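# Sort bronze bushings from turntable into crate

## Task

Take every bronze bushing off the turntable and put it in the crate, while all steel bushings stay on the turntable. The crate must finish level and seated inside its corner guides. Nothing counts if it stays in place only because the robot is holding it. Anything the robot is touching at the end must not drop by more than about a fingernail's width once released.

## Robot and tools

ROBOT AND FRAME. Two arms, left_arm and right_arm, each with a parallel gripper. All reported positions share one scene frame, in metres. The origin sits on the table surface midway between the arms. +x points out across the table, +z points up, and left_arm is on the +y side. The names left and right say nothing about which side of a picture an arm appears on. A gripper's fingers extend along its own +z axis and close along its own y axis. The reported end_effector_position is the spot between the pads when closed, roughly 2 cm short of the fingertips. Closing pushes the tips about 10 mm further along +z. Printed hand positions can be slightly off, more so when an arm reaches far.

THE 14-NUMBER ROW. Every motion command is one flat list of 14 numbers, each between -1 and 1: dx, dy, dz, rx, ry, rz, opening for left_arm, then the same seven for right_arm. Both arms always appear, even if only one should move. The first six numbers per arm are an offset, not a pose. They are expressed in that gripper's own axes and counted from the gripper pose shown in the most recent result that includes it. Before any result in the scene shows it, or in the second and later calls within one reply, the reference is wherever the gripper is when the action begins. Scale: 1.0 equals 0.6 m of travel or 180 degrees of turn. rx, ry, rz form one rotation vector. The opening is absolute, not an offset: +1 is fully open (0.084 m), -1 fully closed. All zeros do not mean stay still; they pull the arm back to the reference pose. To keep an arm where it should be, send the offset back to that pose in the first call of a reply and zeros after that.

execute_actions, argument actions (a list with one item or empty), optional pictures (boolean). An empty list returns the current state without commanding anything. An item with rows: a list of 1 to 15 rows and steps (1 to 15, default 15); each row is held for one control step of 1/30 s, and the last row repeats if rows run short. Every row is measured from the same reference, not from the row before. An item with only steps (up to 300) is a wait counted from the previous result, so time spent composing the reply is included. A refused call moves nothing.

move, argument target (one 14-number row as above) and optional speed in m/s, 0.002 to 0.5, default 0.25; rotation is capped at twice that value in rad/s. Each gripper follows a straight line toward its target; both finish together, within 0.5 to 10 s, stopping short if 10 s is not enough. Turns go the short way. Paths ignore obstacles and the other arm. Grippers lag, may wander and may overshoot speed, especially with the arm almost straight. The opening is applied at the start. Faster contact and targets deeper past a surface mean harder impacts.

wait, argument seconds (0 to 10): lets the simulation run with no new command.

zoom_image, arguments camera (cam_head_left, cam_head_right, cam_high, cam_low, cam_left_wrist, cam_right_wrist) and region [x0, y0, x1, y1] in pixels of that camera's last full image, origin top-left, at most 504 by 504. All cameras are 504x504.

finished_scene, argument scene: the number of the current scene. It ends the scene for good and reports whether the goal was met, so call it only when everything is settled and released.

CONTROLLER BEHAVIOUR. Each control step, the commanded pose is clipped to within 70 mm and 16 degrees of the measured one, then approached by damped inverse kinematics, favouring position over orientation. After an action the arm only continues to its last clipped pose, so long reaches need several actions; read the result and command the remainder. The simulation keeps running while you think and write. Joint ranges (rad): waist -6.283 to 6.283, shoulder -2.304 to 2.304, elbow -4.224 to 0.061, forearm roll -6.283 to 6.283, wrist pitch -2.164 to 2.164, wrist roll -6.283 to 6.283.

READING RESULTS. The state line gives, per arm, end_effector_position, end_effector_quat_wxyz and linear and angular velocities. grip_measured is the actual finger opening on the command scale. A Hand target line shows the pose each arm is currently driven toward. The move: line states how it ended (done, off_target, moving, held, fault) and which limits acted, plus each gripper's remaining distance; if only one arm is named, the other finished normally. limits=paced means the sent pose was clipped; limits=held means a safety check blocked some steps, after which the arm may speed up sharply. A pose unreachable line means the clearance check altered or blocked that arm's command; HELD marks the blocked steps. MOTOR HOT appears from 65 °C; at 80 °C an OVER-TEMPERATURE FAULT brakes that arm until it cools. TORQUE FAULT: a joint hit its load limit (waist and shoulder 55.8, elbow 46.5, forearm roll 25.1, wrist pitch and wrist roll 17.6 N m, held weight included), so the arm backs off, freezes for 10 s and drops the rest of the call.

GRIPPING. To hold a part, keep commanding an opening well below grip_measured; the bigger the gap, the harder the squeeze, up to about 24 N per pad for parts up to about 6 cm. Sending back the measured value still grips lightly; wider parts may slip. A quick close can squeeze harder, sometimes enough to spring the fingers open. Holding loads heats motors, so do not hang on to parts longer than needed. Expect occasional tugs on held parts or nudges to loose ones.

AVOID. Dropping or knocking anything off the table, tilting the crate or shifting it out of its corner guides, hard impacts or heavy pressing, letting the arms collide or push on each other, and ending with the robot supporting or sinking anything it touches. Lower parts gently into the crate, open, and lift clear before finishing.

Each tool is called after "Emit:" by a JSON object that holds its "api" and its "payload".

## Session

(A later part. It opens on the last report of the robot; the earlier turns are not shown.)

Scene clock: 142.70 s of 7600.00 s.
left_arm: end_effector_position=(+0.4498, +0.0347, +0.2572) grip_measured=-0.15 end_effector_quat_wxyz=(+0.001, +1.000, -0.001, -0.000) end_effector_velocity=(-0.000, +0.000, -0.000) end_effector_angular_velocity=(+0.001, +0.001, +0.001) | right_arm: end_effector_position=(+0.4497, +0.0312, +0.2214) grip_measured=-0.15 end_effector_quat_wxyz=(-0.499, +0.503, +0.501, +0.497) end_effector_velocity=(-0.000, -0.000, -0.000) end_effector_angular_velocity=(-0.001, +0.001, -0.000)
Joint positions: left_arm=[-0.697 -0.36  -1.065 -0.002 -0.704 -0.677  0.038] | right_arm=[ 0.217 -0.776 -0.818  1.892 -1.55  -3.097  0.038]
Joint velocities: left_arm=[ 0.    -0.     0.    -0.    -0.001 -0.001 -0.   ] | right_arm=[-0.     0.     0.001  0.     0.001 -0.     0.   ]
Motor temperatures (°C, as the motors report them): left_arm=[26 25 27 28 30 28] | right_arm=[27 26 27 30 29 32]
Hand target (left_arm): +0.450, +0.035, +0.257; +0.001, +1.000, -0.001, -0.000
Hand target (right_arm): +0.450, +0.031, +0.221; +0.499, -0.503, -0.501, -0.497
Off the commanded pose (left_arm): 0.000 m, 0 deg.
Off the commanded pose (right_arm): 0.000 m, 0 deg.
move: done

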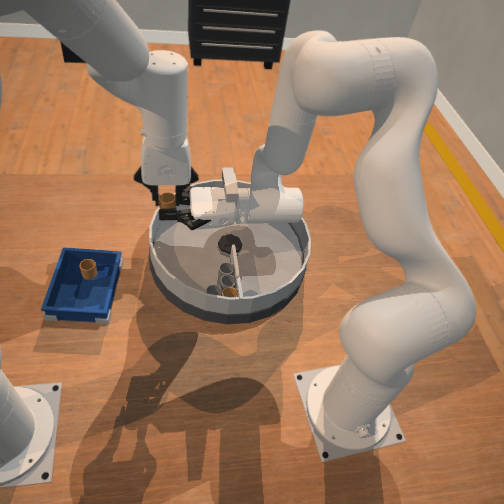

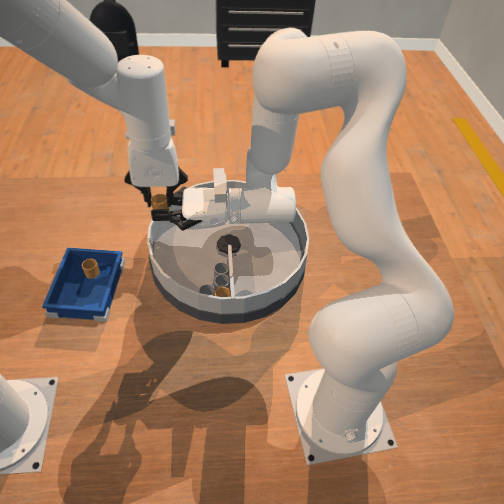

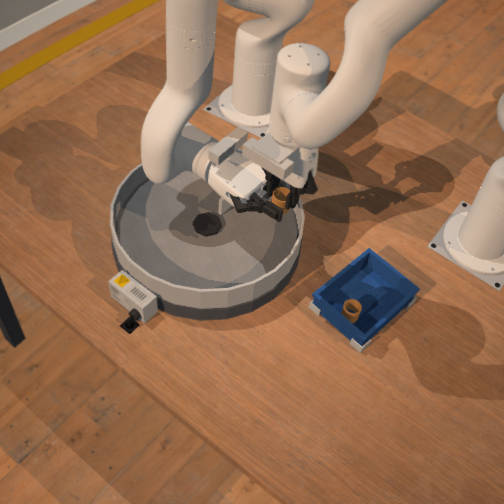

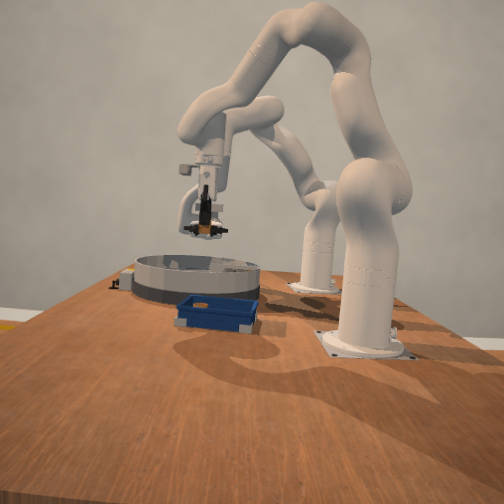

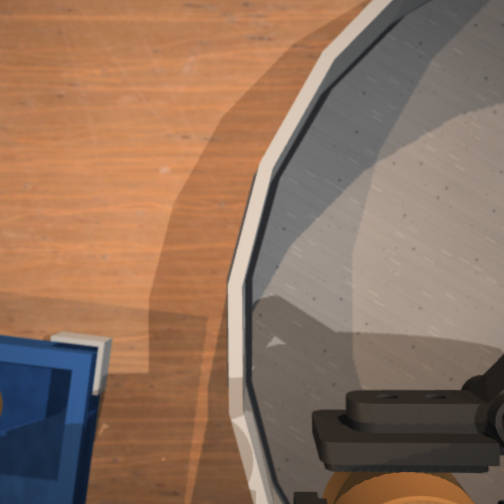

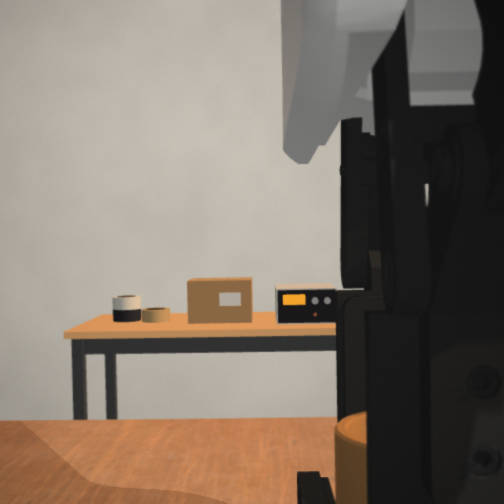

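Emit:
{"api": "move", "payload": {"target": [0,0,0,0,0,0,-0.7,0,0,0,0,0,0,0.8]}}

Emit:
{"api": "move", "payload": {"target": [-0.11,-0.348,0.1667,0,0,0,-0.7,0,0,-0.52,0,0,0,0.8], "speed": 0.3}}

Emit:
{"api": "move", "payload": {"target": [0,0,0.18,0,0,0,-0.7,0,0,0,0,0,0,0.8], "speed": 0.12}}

Emit:
{"api": "move", "payload": {"target": [0,0,0,0,0,0,0.15,0,0,0,0,0,0,0.8]}}

Emit:
{"api": "move", "payload": {"target": [0,0,-0.186,0,0,0,0.15,0,0,0,0,0,0,0.8]}}

Emit:
{"api": "move", "payload": {"target": [-0.198,0.581,0,0,0,-0.5,0.15,0,0,0,0,0,0,0.5], "speed": 0.4}}

Scene clock: 145.60 s of 7600.00 s.
left_arm: end_effector_position=(+0.4498, +0.0347, +0.2572) grip_measured=-0.15 end_effector_quat_wxyz=(+0.001, +1.000, -0.001, -0.000) end_effector_velocity=(+0.000, -0.000, +0.000) end_effector_angular_velocity=(-0.000, -0.001, -0.001) | right_arm: end_effector_position=(+0.4497, +0.0312, +0.2214) grip_measured=+0.80 end_effector_quat_wxyz=(-0.499, +0.503, +0.501, +0.497) end_effector_velocity=(-0.000, +0.000, -0.000) end_effector_angular_velocity=(-0.001, +0.000, +0.000)
Joint positions: left_arm=[-0.697 -0.36  -1.065 -0.002 -0.704 -0.677  0.038] | right_arm=[ 0.217 -0.776 -0.818  1.892 -1.55  -3.097  0.077]
Joint velocities: left_arm=[-0.  0. -0.  0.  0.  0. -0.] | right_arm=[ 0.    -0.    -0.    -0.     0.001  0.     0.   ]
Motor temperatures (°C, as the motors report them): left_arm=[26 25 27 28 30 28] | right_arm=[27 26 27 30 29 32]
Hand target (left_arm): +0.450, +0.035, +0.257; +0.001, +1.000, -0.001, -0.000
Hand target (right_arm): +0.450, +0.031, +0.221; +0.499, -0.503, -0.501, -0.497
Off the commanded pose (left_arm): 0.000 m, 0 deg.
Off the commanded pose (right_arm): 0.000 m, 0 deg.
move: done

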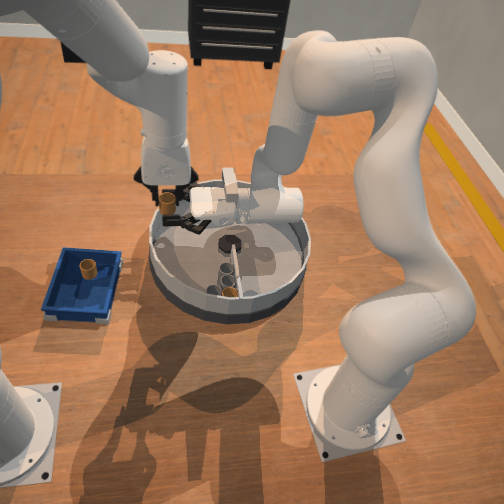

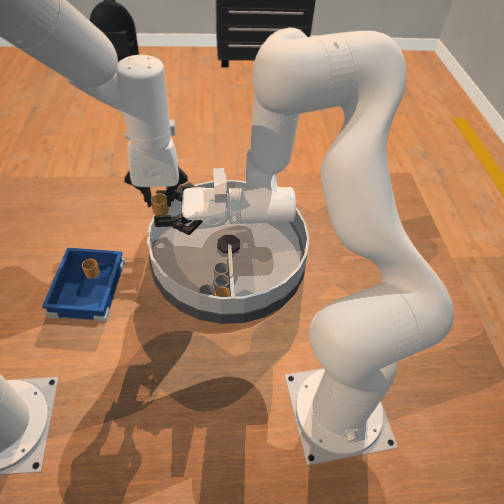

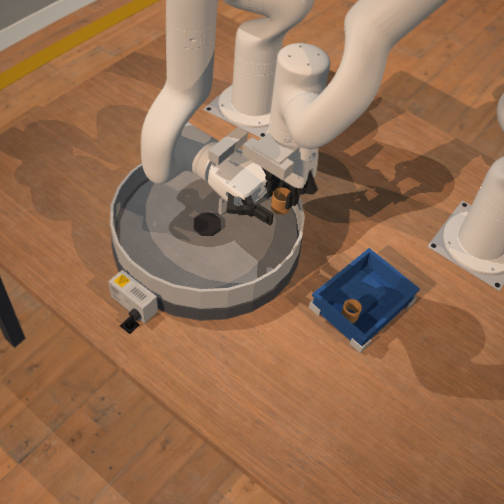

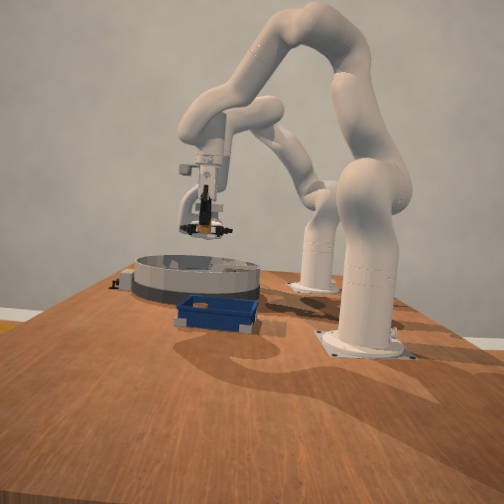

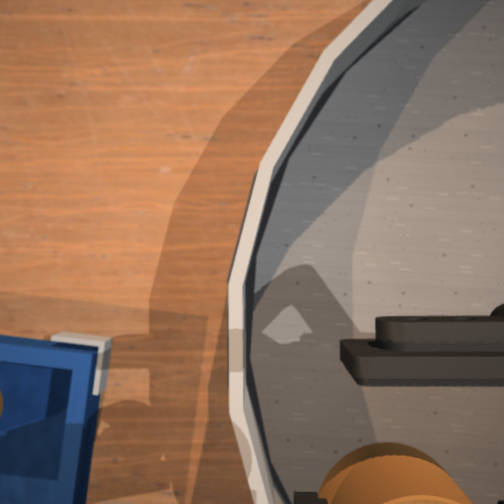

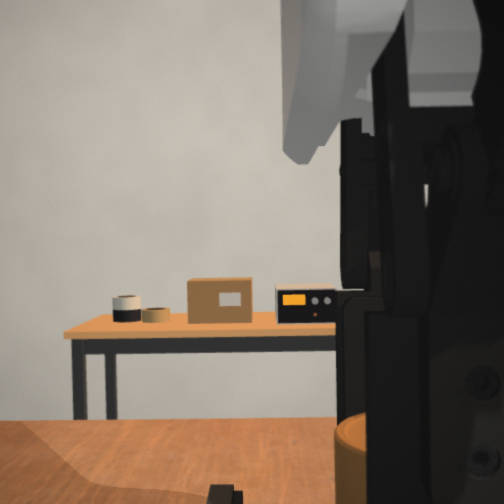

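Scene clock: 147.20 s of 7600.00 s.
left_arm: end_effector_position=(+0.3832, +0.2428, +0.1570) grip_measured=-0.15 end_effector_quat_wxyz=(+0.001, +1.000, -0.001, -0.000) end_effector_velocity=(-0.001, +0.002, -0.001) end_effector_angular_velocity=(-0.000, +0.002, +0.002) | right_arm: end_effector_position=(+0.4493, -0.2800, +0.2238) grip_measured=+0.80 end_effector_quat_wxyz=(-0.500, +0.502, +0.500, +0.498) end_effector_velocity=(+0.000, -0.003, -0.000) end_effector_angular_velocity=(-0.001, -0.000, -0.002)
Joint positions: left_arm=[-0.362 -0.192 -0.553 -0.007 -0.361 -0.337  0.038] | right_arm=[-0.495 -0.782 -0.846  1.181 -1.59  -3.078  0.077]
Joint velocities: left_arm=[ 0.004 -0.     0.003 -0.003  0.001  0.004  0.   ] | right_arm=[-0.005 -0.    -0.002 -0.004 -0.     0.001 -0.   ]
Motor temperatures (°C, as the motors report them): left_arm=[26 25 27 28 30 28] | right_arm=[27 26 27 30 29 32]
Hand target (left_arm): +0.383, +0.243, +0.157; +0.001, +1.000, -0.001, -0.000
Hand target (right_arm): +0.449, -0.280, +0.224; +0.500, -0.502, -0.500, -0.498
Off the commanded pose (left_arm): 0.001 m, 0 deg.
Off the commanded pose (right_arm): 0.001 m, 0 deg.
move: done

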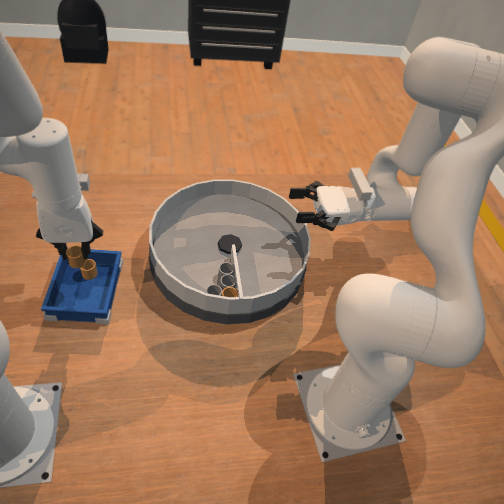

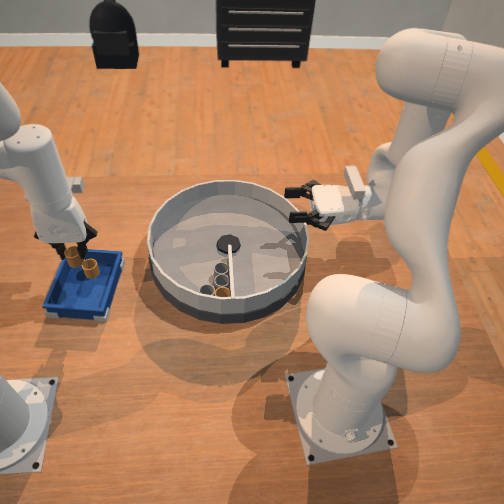

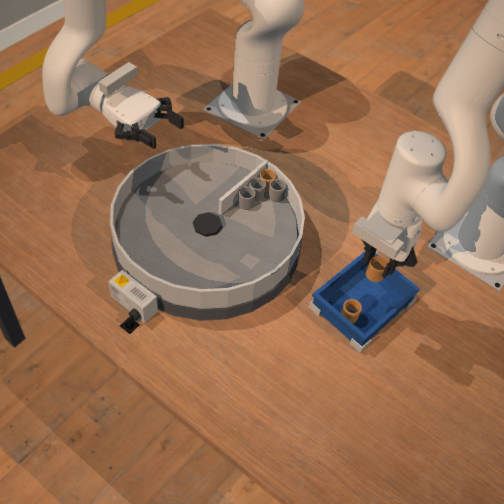

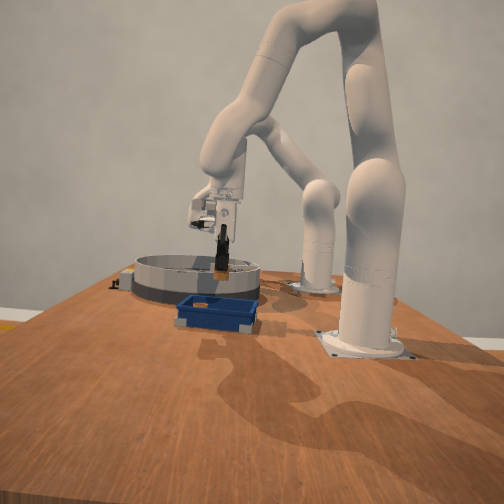

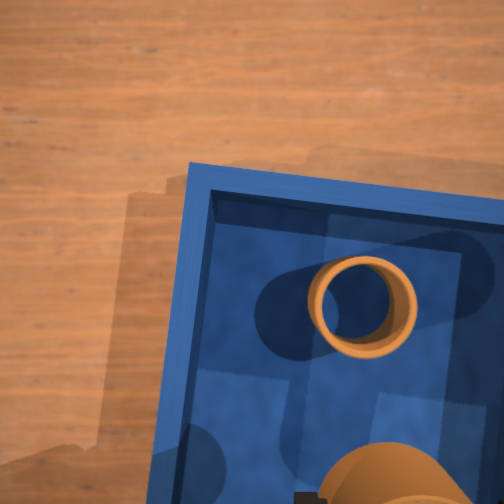

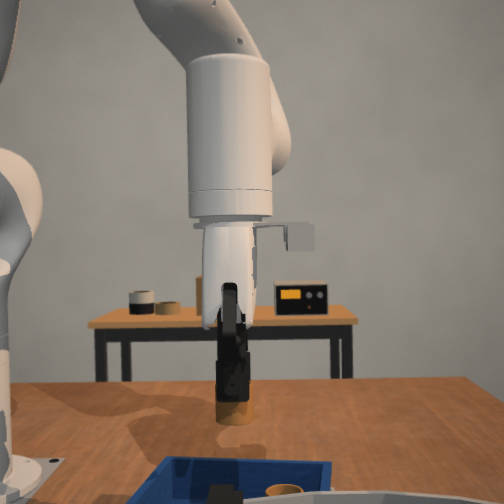

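Scene clock: 148.53 s of 7600.00 s.
left_arm: end_effector_position=(+0.3833, +0.2425, +0.0496) grip_measured=-0.15 end_effector_quat_wxyz=(+0.001, +1.000, -0.001, -0.000) end_effector_velocity=(-0.000, +0.000, -0.002) end_effector_angular_velocity=(-0.000, +0.002, -0.001) | right_arm: end_effector_position=(+0.4493, -0.2800, +0.2238) grip_measured=+0.80 end_effector_quat_wxyz=(-0.500, +0.502, +0.500, +0.498) end_effector_velocity=(+0.000, -0.000, +0.000) end_effector_angular_velocity=(-0.001, -0.001, +0.000)
Joint positions: left_arm=[-0.363 -0.492 -0.566 -0.029 -0.074 -0.315  0.038] | right_arm=[-0.495 -0.782 -0.846  1.181 -1.59  -3.078  0.077]
Joint velocities: left_arm=[ 0.001 -0.006 -0.001 -0.015  0.004  0.016 -0.   ] | right_arm=[ 0.     0.001 -0.001 -0.     0.    -0.    -0.   ]
Motor temperatures (°C, as the motors report them): left_arm=[26 25 27 28 30 28] | right_arm=[27 26 27 30 29 32]
Hand target (left_arm): +0.383, +0.243, +0.049; +0.001, +1.000, -0.001, -0.000
Hand target (right_arm): +0.449, -0.280, +0.224; +0.500, -0.502, -0.500, -0.498
Off the commanded pose (left_arm): 0.001 m, 0 deg.
Off the commanded pose (right_arm): 0.000 m, 0 deg.
move: done

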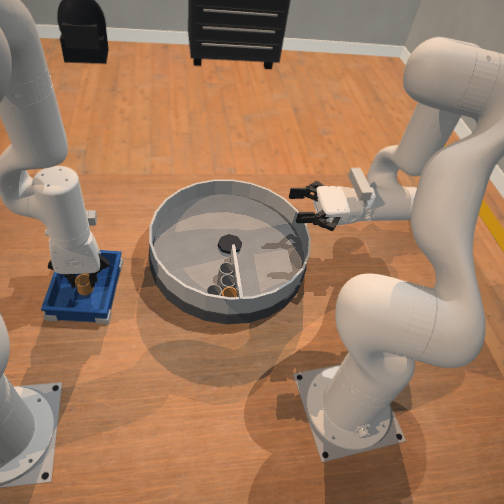

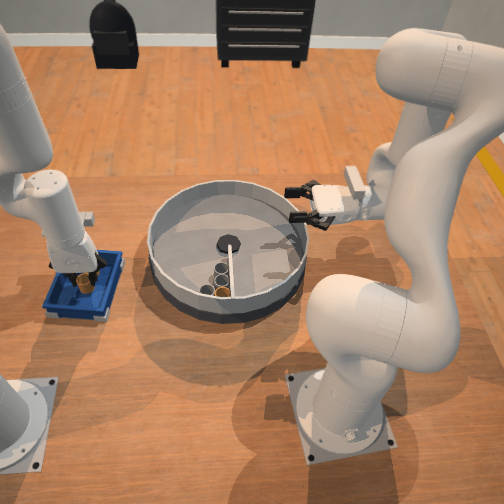

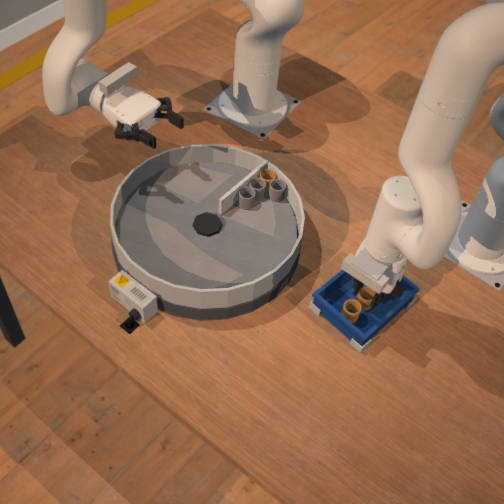

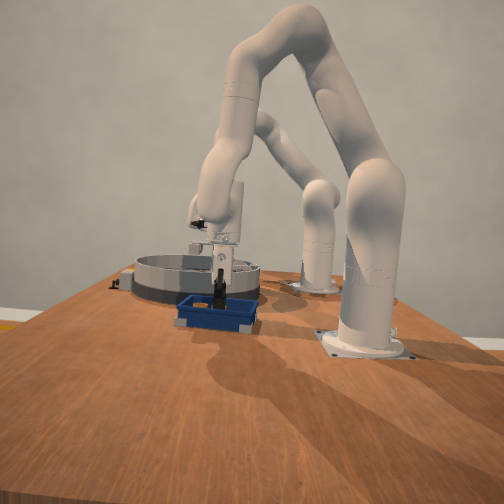

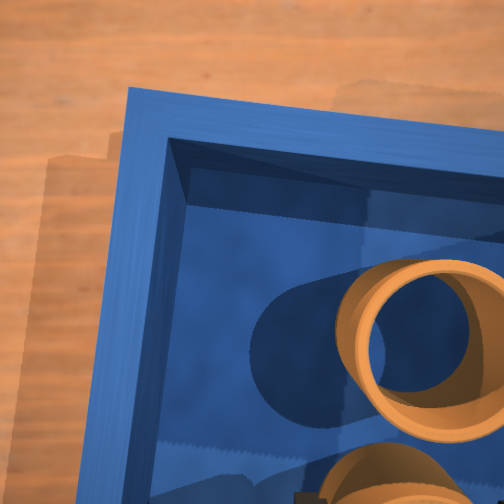

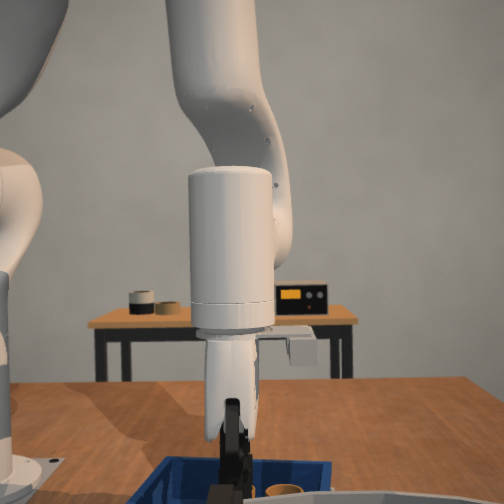

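Scene clock: 149.03 s of 7600.00 s.
left_arm: end_effector_position=(+0.3833, +0.2425, +0.0496) grip_measured=+0.14 end_effector_quat_wxyz=(+0.001, +1.000, -0.001, -0.000) end_effector_velocity=(-0.000, -0.000, -0.000) end_effector_angular_velocity=(+0.000, +0.000, -0.001) | right_arm: end_effector_position=(+0.4493, -0.2800, +0.2238) grip_measured=+0.80 end_effector_quat_wxyz=(-0.500, +0.502, +0.500, +0.498) end_effector_velocity=(+0.000, -0.000, -0.000) end_effector_angular_velocity=(-0.001, -0.001, -0.001)
Joint positions: left_arm=[-0.363 -0.492 -0.566 -0.029 -0.074 -0.315  0.05 ] | right_arm=[-0.495 -0.782 -0.846  1.181 -1.59  -3.078  0.077]
Joint velocities: left_arm=[-0.    -0.     0.     0.001  0.    -0.    -0.   ] | right_arm=[-0.     0.001  0.     0.     0.001 -0.    -0.   ]
Motor temperatures (°C, as the motors report them): left_arm=[26 25 27 28 30 28] | right_arm=[27 26 27 30 29 32]
Hand target (left_arm): +0.383, +0.242, +0.050; +0.001, +1.000, -0.001, -0.000
Hand target (right_arm): +0.449, -0.280, +0.224; +0.500, -0.502, -0.500, -0.498
Off the commanded pose (left_arm): 0.000 m, 0 deg.
Off the commanded pose (right_arm): 0.000 m, 0 deg.
move: done

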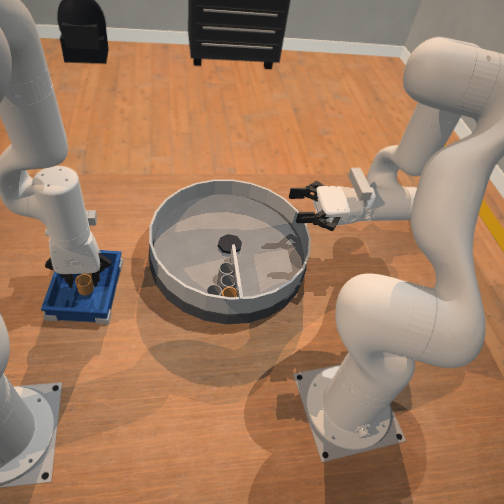

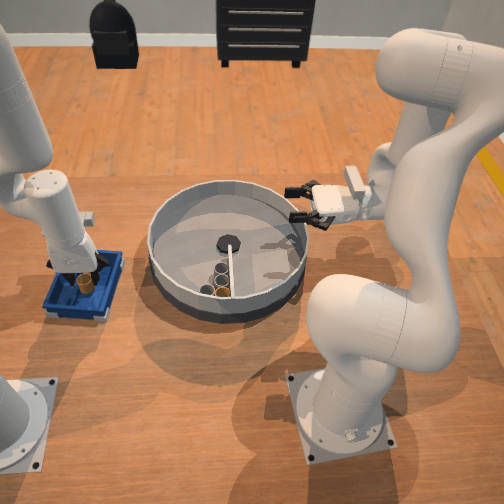

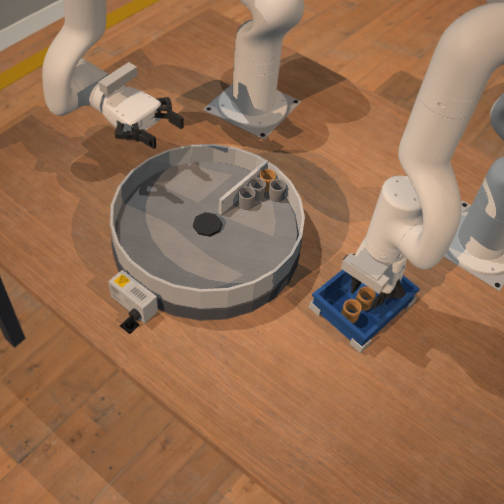

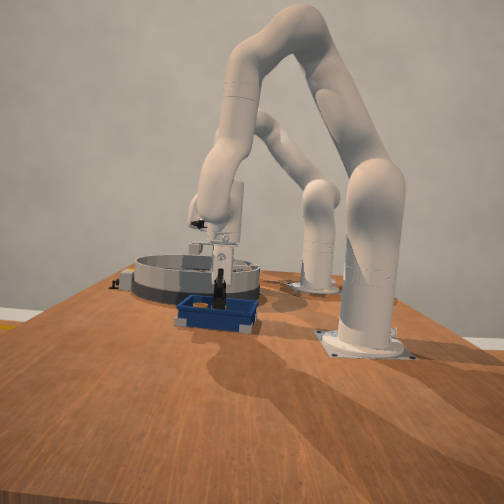

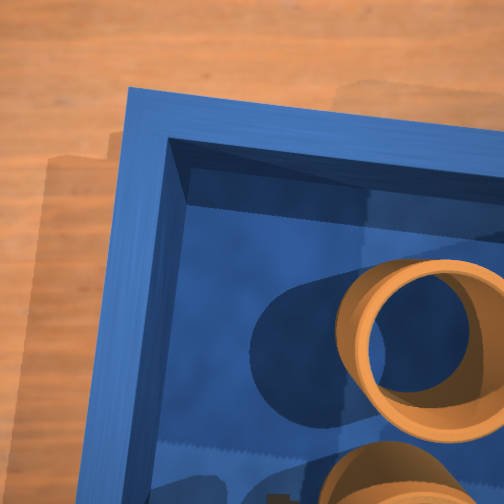

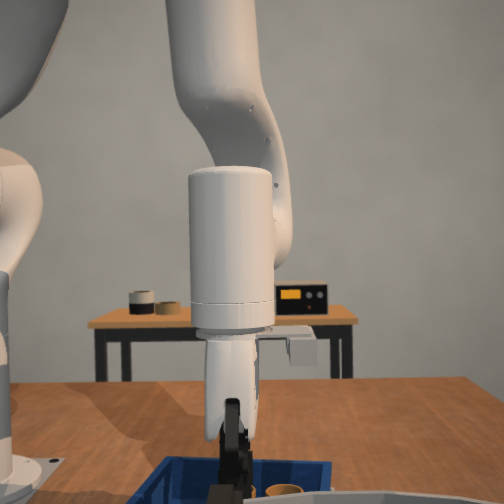

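Scene clock: 150.03 s of 7600.00 s.
left_arm: end_effector_position=(+0.3832, +0.2428, +0.1605) grip_measured=+0.14 end_effector_quat_wxyz=(+0.001, +1.000, -0.001, -0.000) end_effector_velocity=(+0.001, -0.000, +0.002) end_effector_angular_velocity=(-0.001, -0.002, +0.000) | right_arm: end_effector_position=(+0.4493, -0.2800, +0.2238) grip_measured=+0.80 end_effector_quat_wxyz=(-0.500, +0.502, +0.500, +0.498) end_effector_velocity=(-0.000, +0.000, -0.000) end_effector_angular_velocity=(+0.000, +0.001, +0.001)
Joint positions: left_arm=[-0.362 -0.183 -0.554 -0.006 -0.371 -0.338  0.05 ] | right_arm=[-0.495 -0.782 -0.846  1.181 -1.59  -3.078  0.077]
Joint velocities: left_arm=[-0.     0.006 -0.001  0.    -0.004 -0.001  0.   ] | right_arm=[ 0.001 -0.001  0.    -0.    -0.     0.     0.   ]
Motor temperatures (°C, as the motors report them): left_arm=[26 25 27 28 30 28] | right_arm=[27 26 27 30 29 32]
Hand target (left_arm): +0.383, +0.243, +0.161; +0.001, +1.000, -0.001, -0.000
Hand target (right_arm): +0.449, -0.280, +0.224; +0.500, -0.502, -0.500, -0.498
Off the commanded pose (left_arm): 0.001 m, 0 deg.
Off the commanded pose (right_arm): 0.000 m, 0 deg.
move: done

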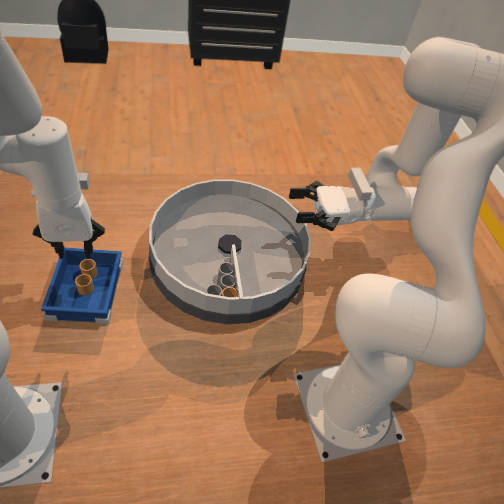

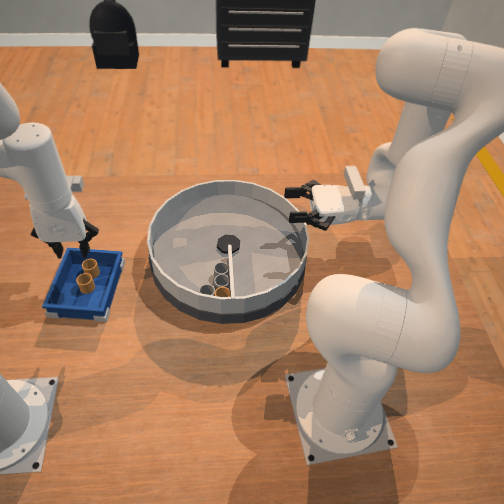

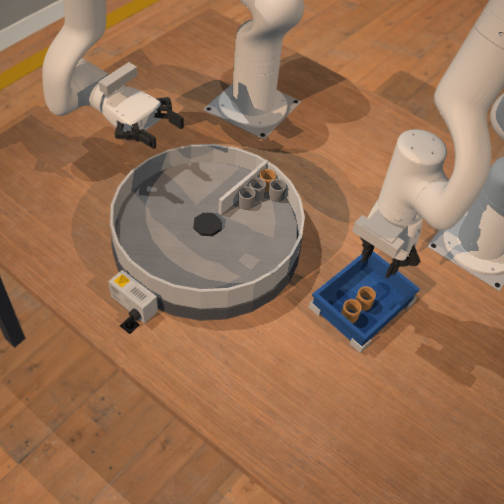

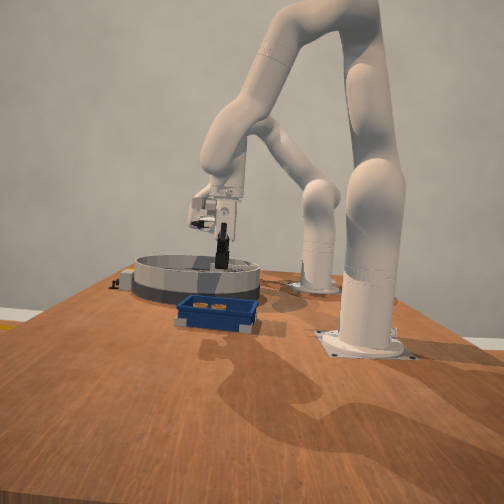

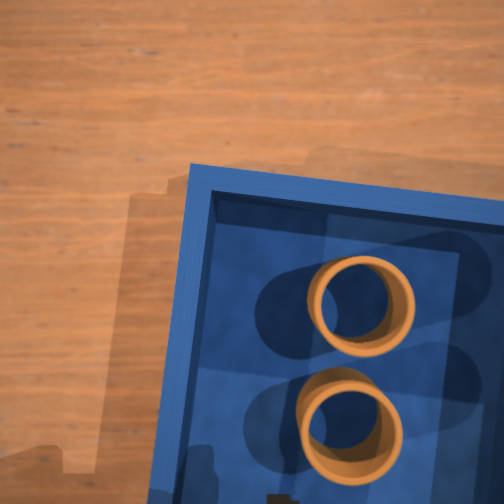

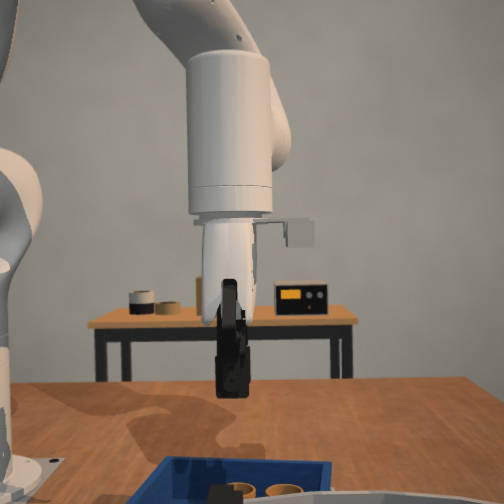

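Scene clock: 152.57 s of 7600.00 s.
left_arm: end_effector_position=(+0.2657, -0.1049, +0.1610) grip_measured=+0.14 end_effector_quat_wxyz=(+0.000, +0.708, +0.706, -0.000) end_effector_velocity=(-0.000, -0.001, -0.000) end_effector_angular_velocity=(+0.005, -0.005, +0.006) | right_arm: end_effector_position=(+0.4493, -0.2800, +0.2238) grip_measured=+0.49 end_effector_quat_wxyz=(-0.500, +0.502, +0.500, +0.498) end_effector_velocity=(-0.000, -0.000, -0.000) end_effector_angular_velocity=(+0.001, +0.001, -0.000)
Joint positions: left_arm=[-1.14  -0.499 -1.001  0.    -0.502 -2.692  0.05 ] | right_arm=[-0.495 -0.782 -0.846  1.181 -1.59  -3.078  0.065]
Joint velocities: left_arm=[-0.004 -0.003 -0.005  0.014 -0.004 -0.022  0.   ] | right_arm=[-0.    -0.001  0.     0.    -0.001  0.     0.   ]
Motor temperatures (°C, as the motors report them): left_arm=[26 25 27 28 30 28] | right_arm=[27 26 27 30 29 32]
Hand target (left_arm): +0.266, -0.105, +0.161; +0.000, +0.708, +0.706, +0.000
Hand target (right_arm): +0.449, -0.280, +0.224; +0.500, -0.502, -0.500, -0.498
Off the commanded pose (left_arm): 0.002 m, 0 deg.
Off the commanded pose (right_arm): 0.000 m, 0 deg.
move: done

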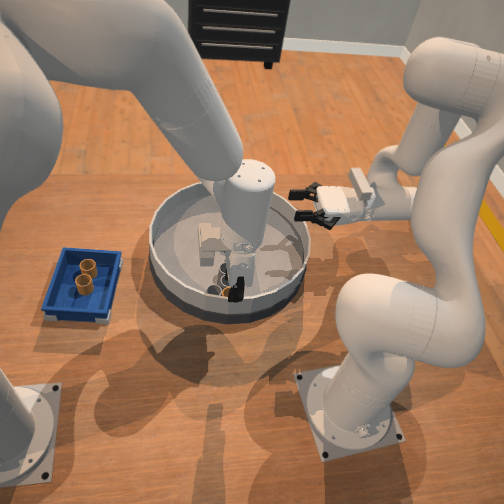

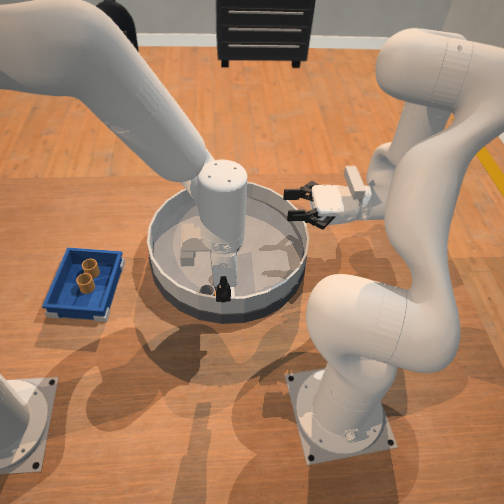

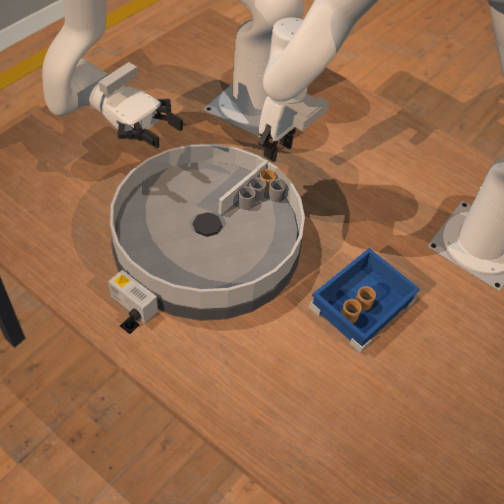

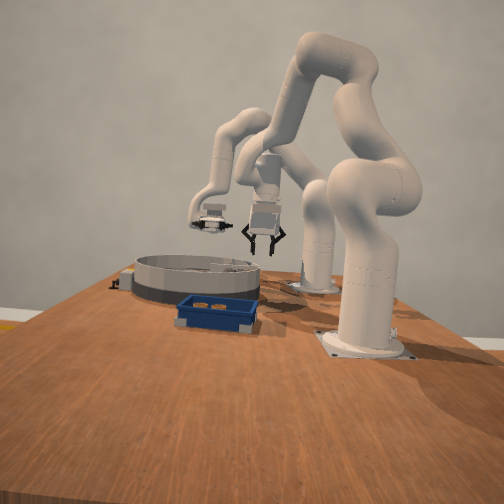

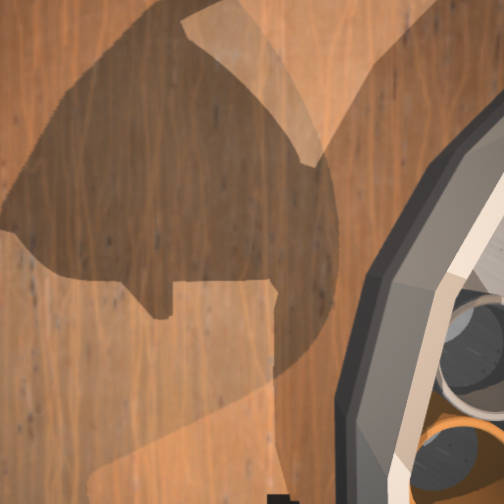

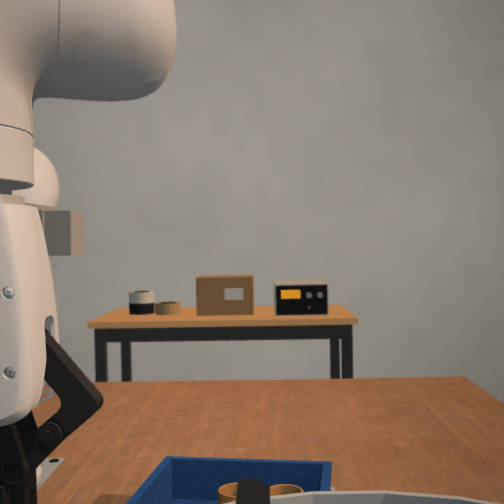

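Emit:
{"api": "execute_actions", "payload": {"actions": []}}

Scene clock: 156.90 s of 7600.00 s.
left_arm: end_effector_position=(+0.2656, -0.1051, +0.1610) grip_measured=+0.14 end_effector_quat_wxyz=(+0.000, +0.708, +0.706, +0.000) end_effector_velocity=(+0.000, -0.000, +0.000) end_effector_angular_velocity=(-0.000, -0.000, +0.001) | right_arm: end_effector_position=(+0.4493, -0.2800, +0.2238) grip_measured=+0.49 end_effector_quat_wxyz=(-0.500, +0.502, +0.500, +0.498) end_effector_velocity=(-0.000, +0.000, -0.000) end_effector_angular_velocity=(+0.000, +0.000, -0.000)
Joint positions: left_arm=[-1.141 -0.499 -1.002  0.001 -0.502 -2.694  0.05 ] | right_arm=[-0.495 -0.782 -0.846  1.181 -1.59  -3.078  0.065]
Joint velocities: left_arm=[-0.     0.    -0.    -0.     0.    -0.001  0.   ] | right_arm=[ 0. -0.  0.  0. -0. -0.  0.]
Motor temperatures (°C, as the motors report them): left_arm=[26 25 27 28 30 28] | right_arm=[27 26 27 30 29 32]
Hand target (left_arm): +0.266, -0.105, +0.161; +0.000, +0.708, +0.706, +0.000
Hand target (right_arm): +0.449, -0.280, +0.224; +0.500, -0.502, -0.500, -0.498
Off the commanded pose (left_arm): 0.002 m, 0 deg.
Off the commanded pose (right_arm): 0.000 m, 0 deg.
Steps of this call (steps 1 to 130: nothing new was sent). Readings (end_effector_position):
1: left_arm (+0.2657, -0.1049, +0.1610) | right_arm (+0.4493, -0.2800, +0.2238)
2: left_arm (+0.2657, -0.1050, +0.1610) | right_arm (+0.4493, -0.2800, +0.2238)
4: left_arm (+0.2657, -0.1050, +0.1610) | right_arm (+0.4493, -0.2800, +0.2238)
8: left_arm (+0.2656, -0.1051, +0.1610) | right_arm (+0.4493, -0.2800, +0.2238)
130: the state above

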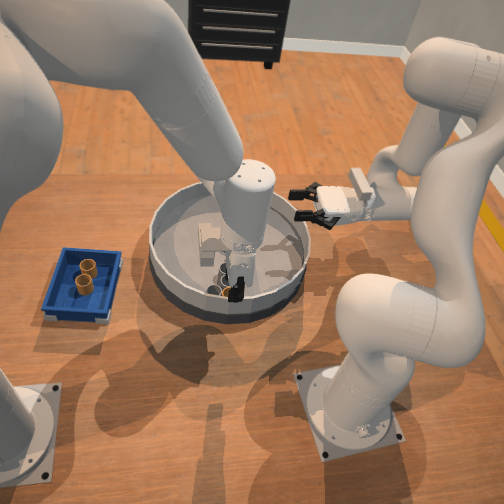

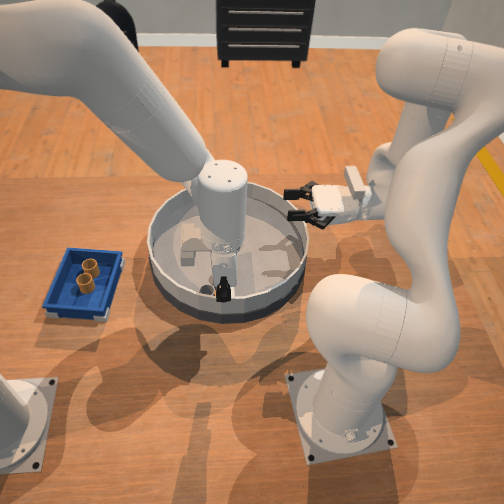

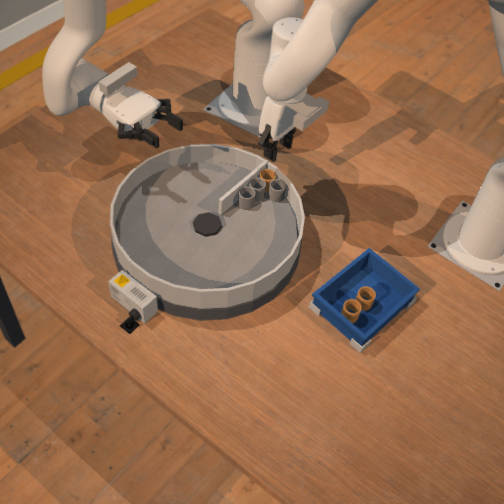

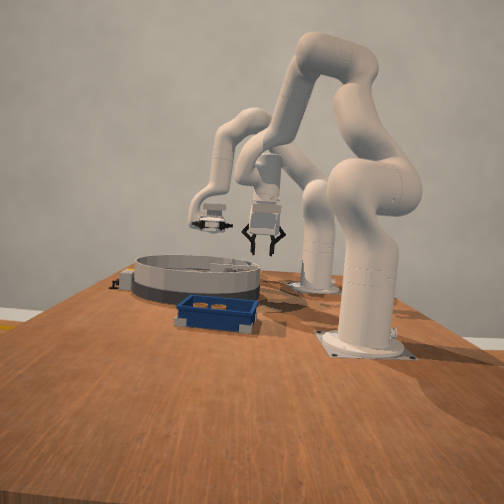

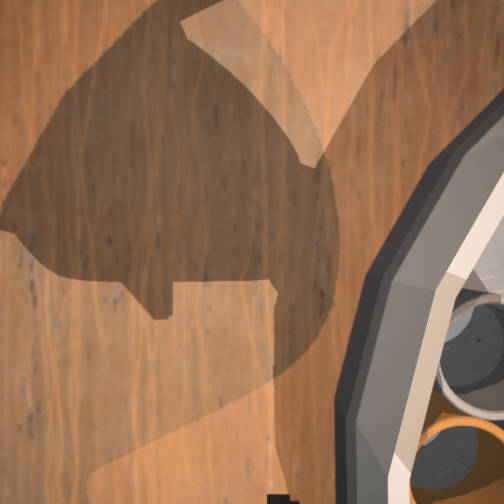

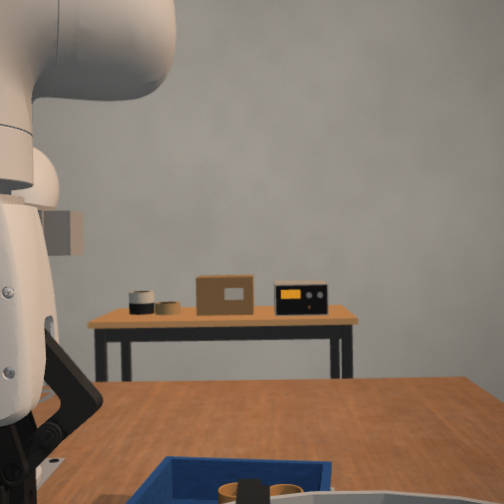

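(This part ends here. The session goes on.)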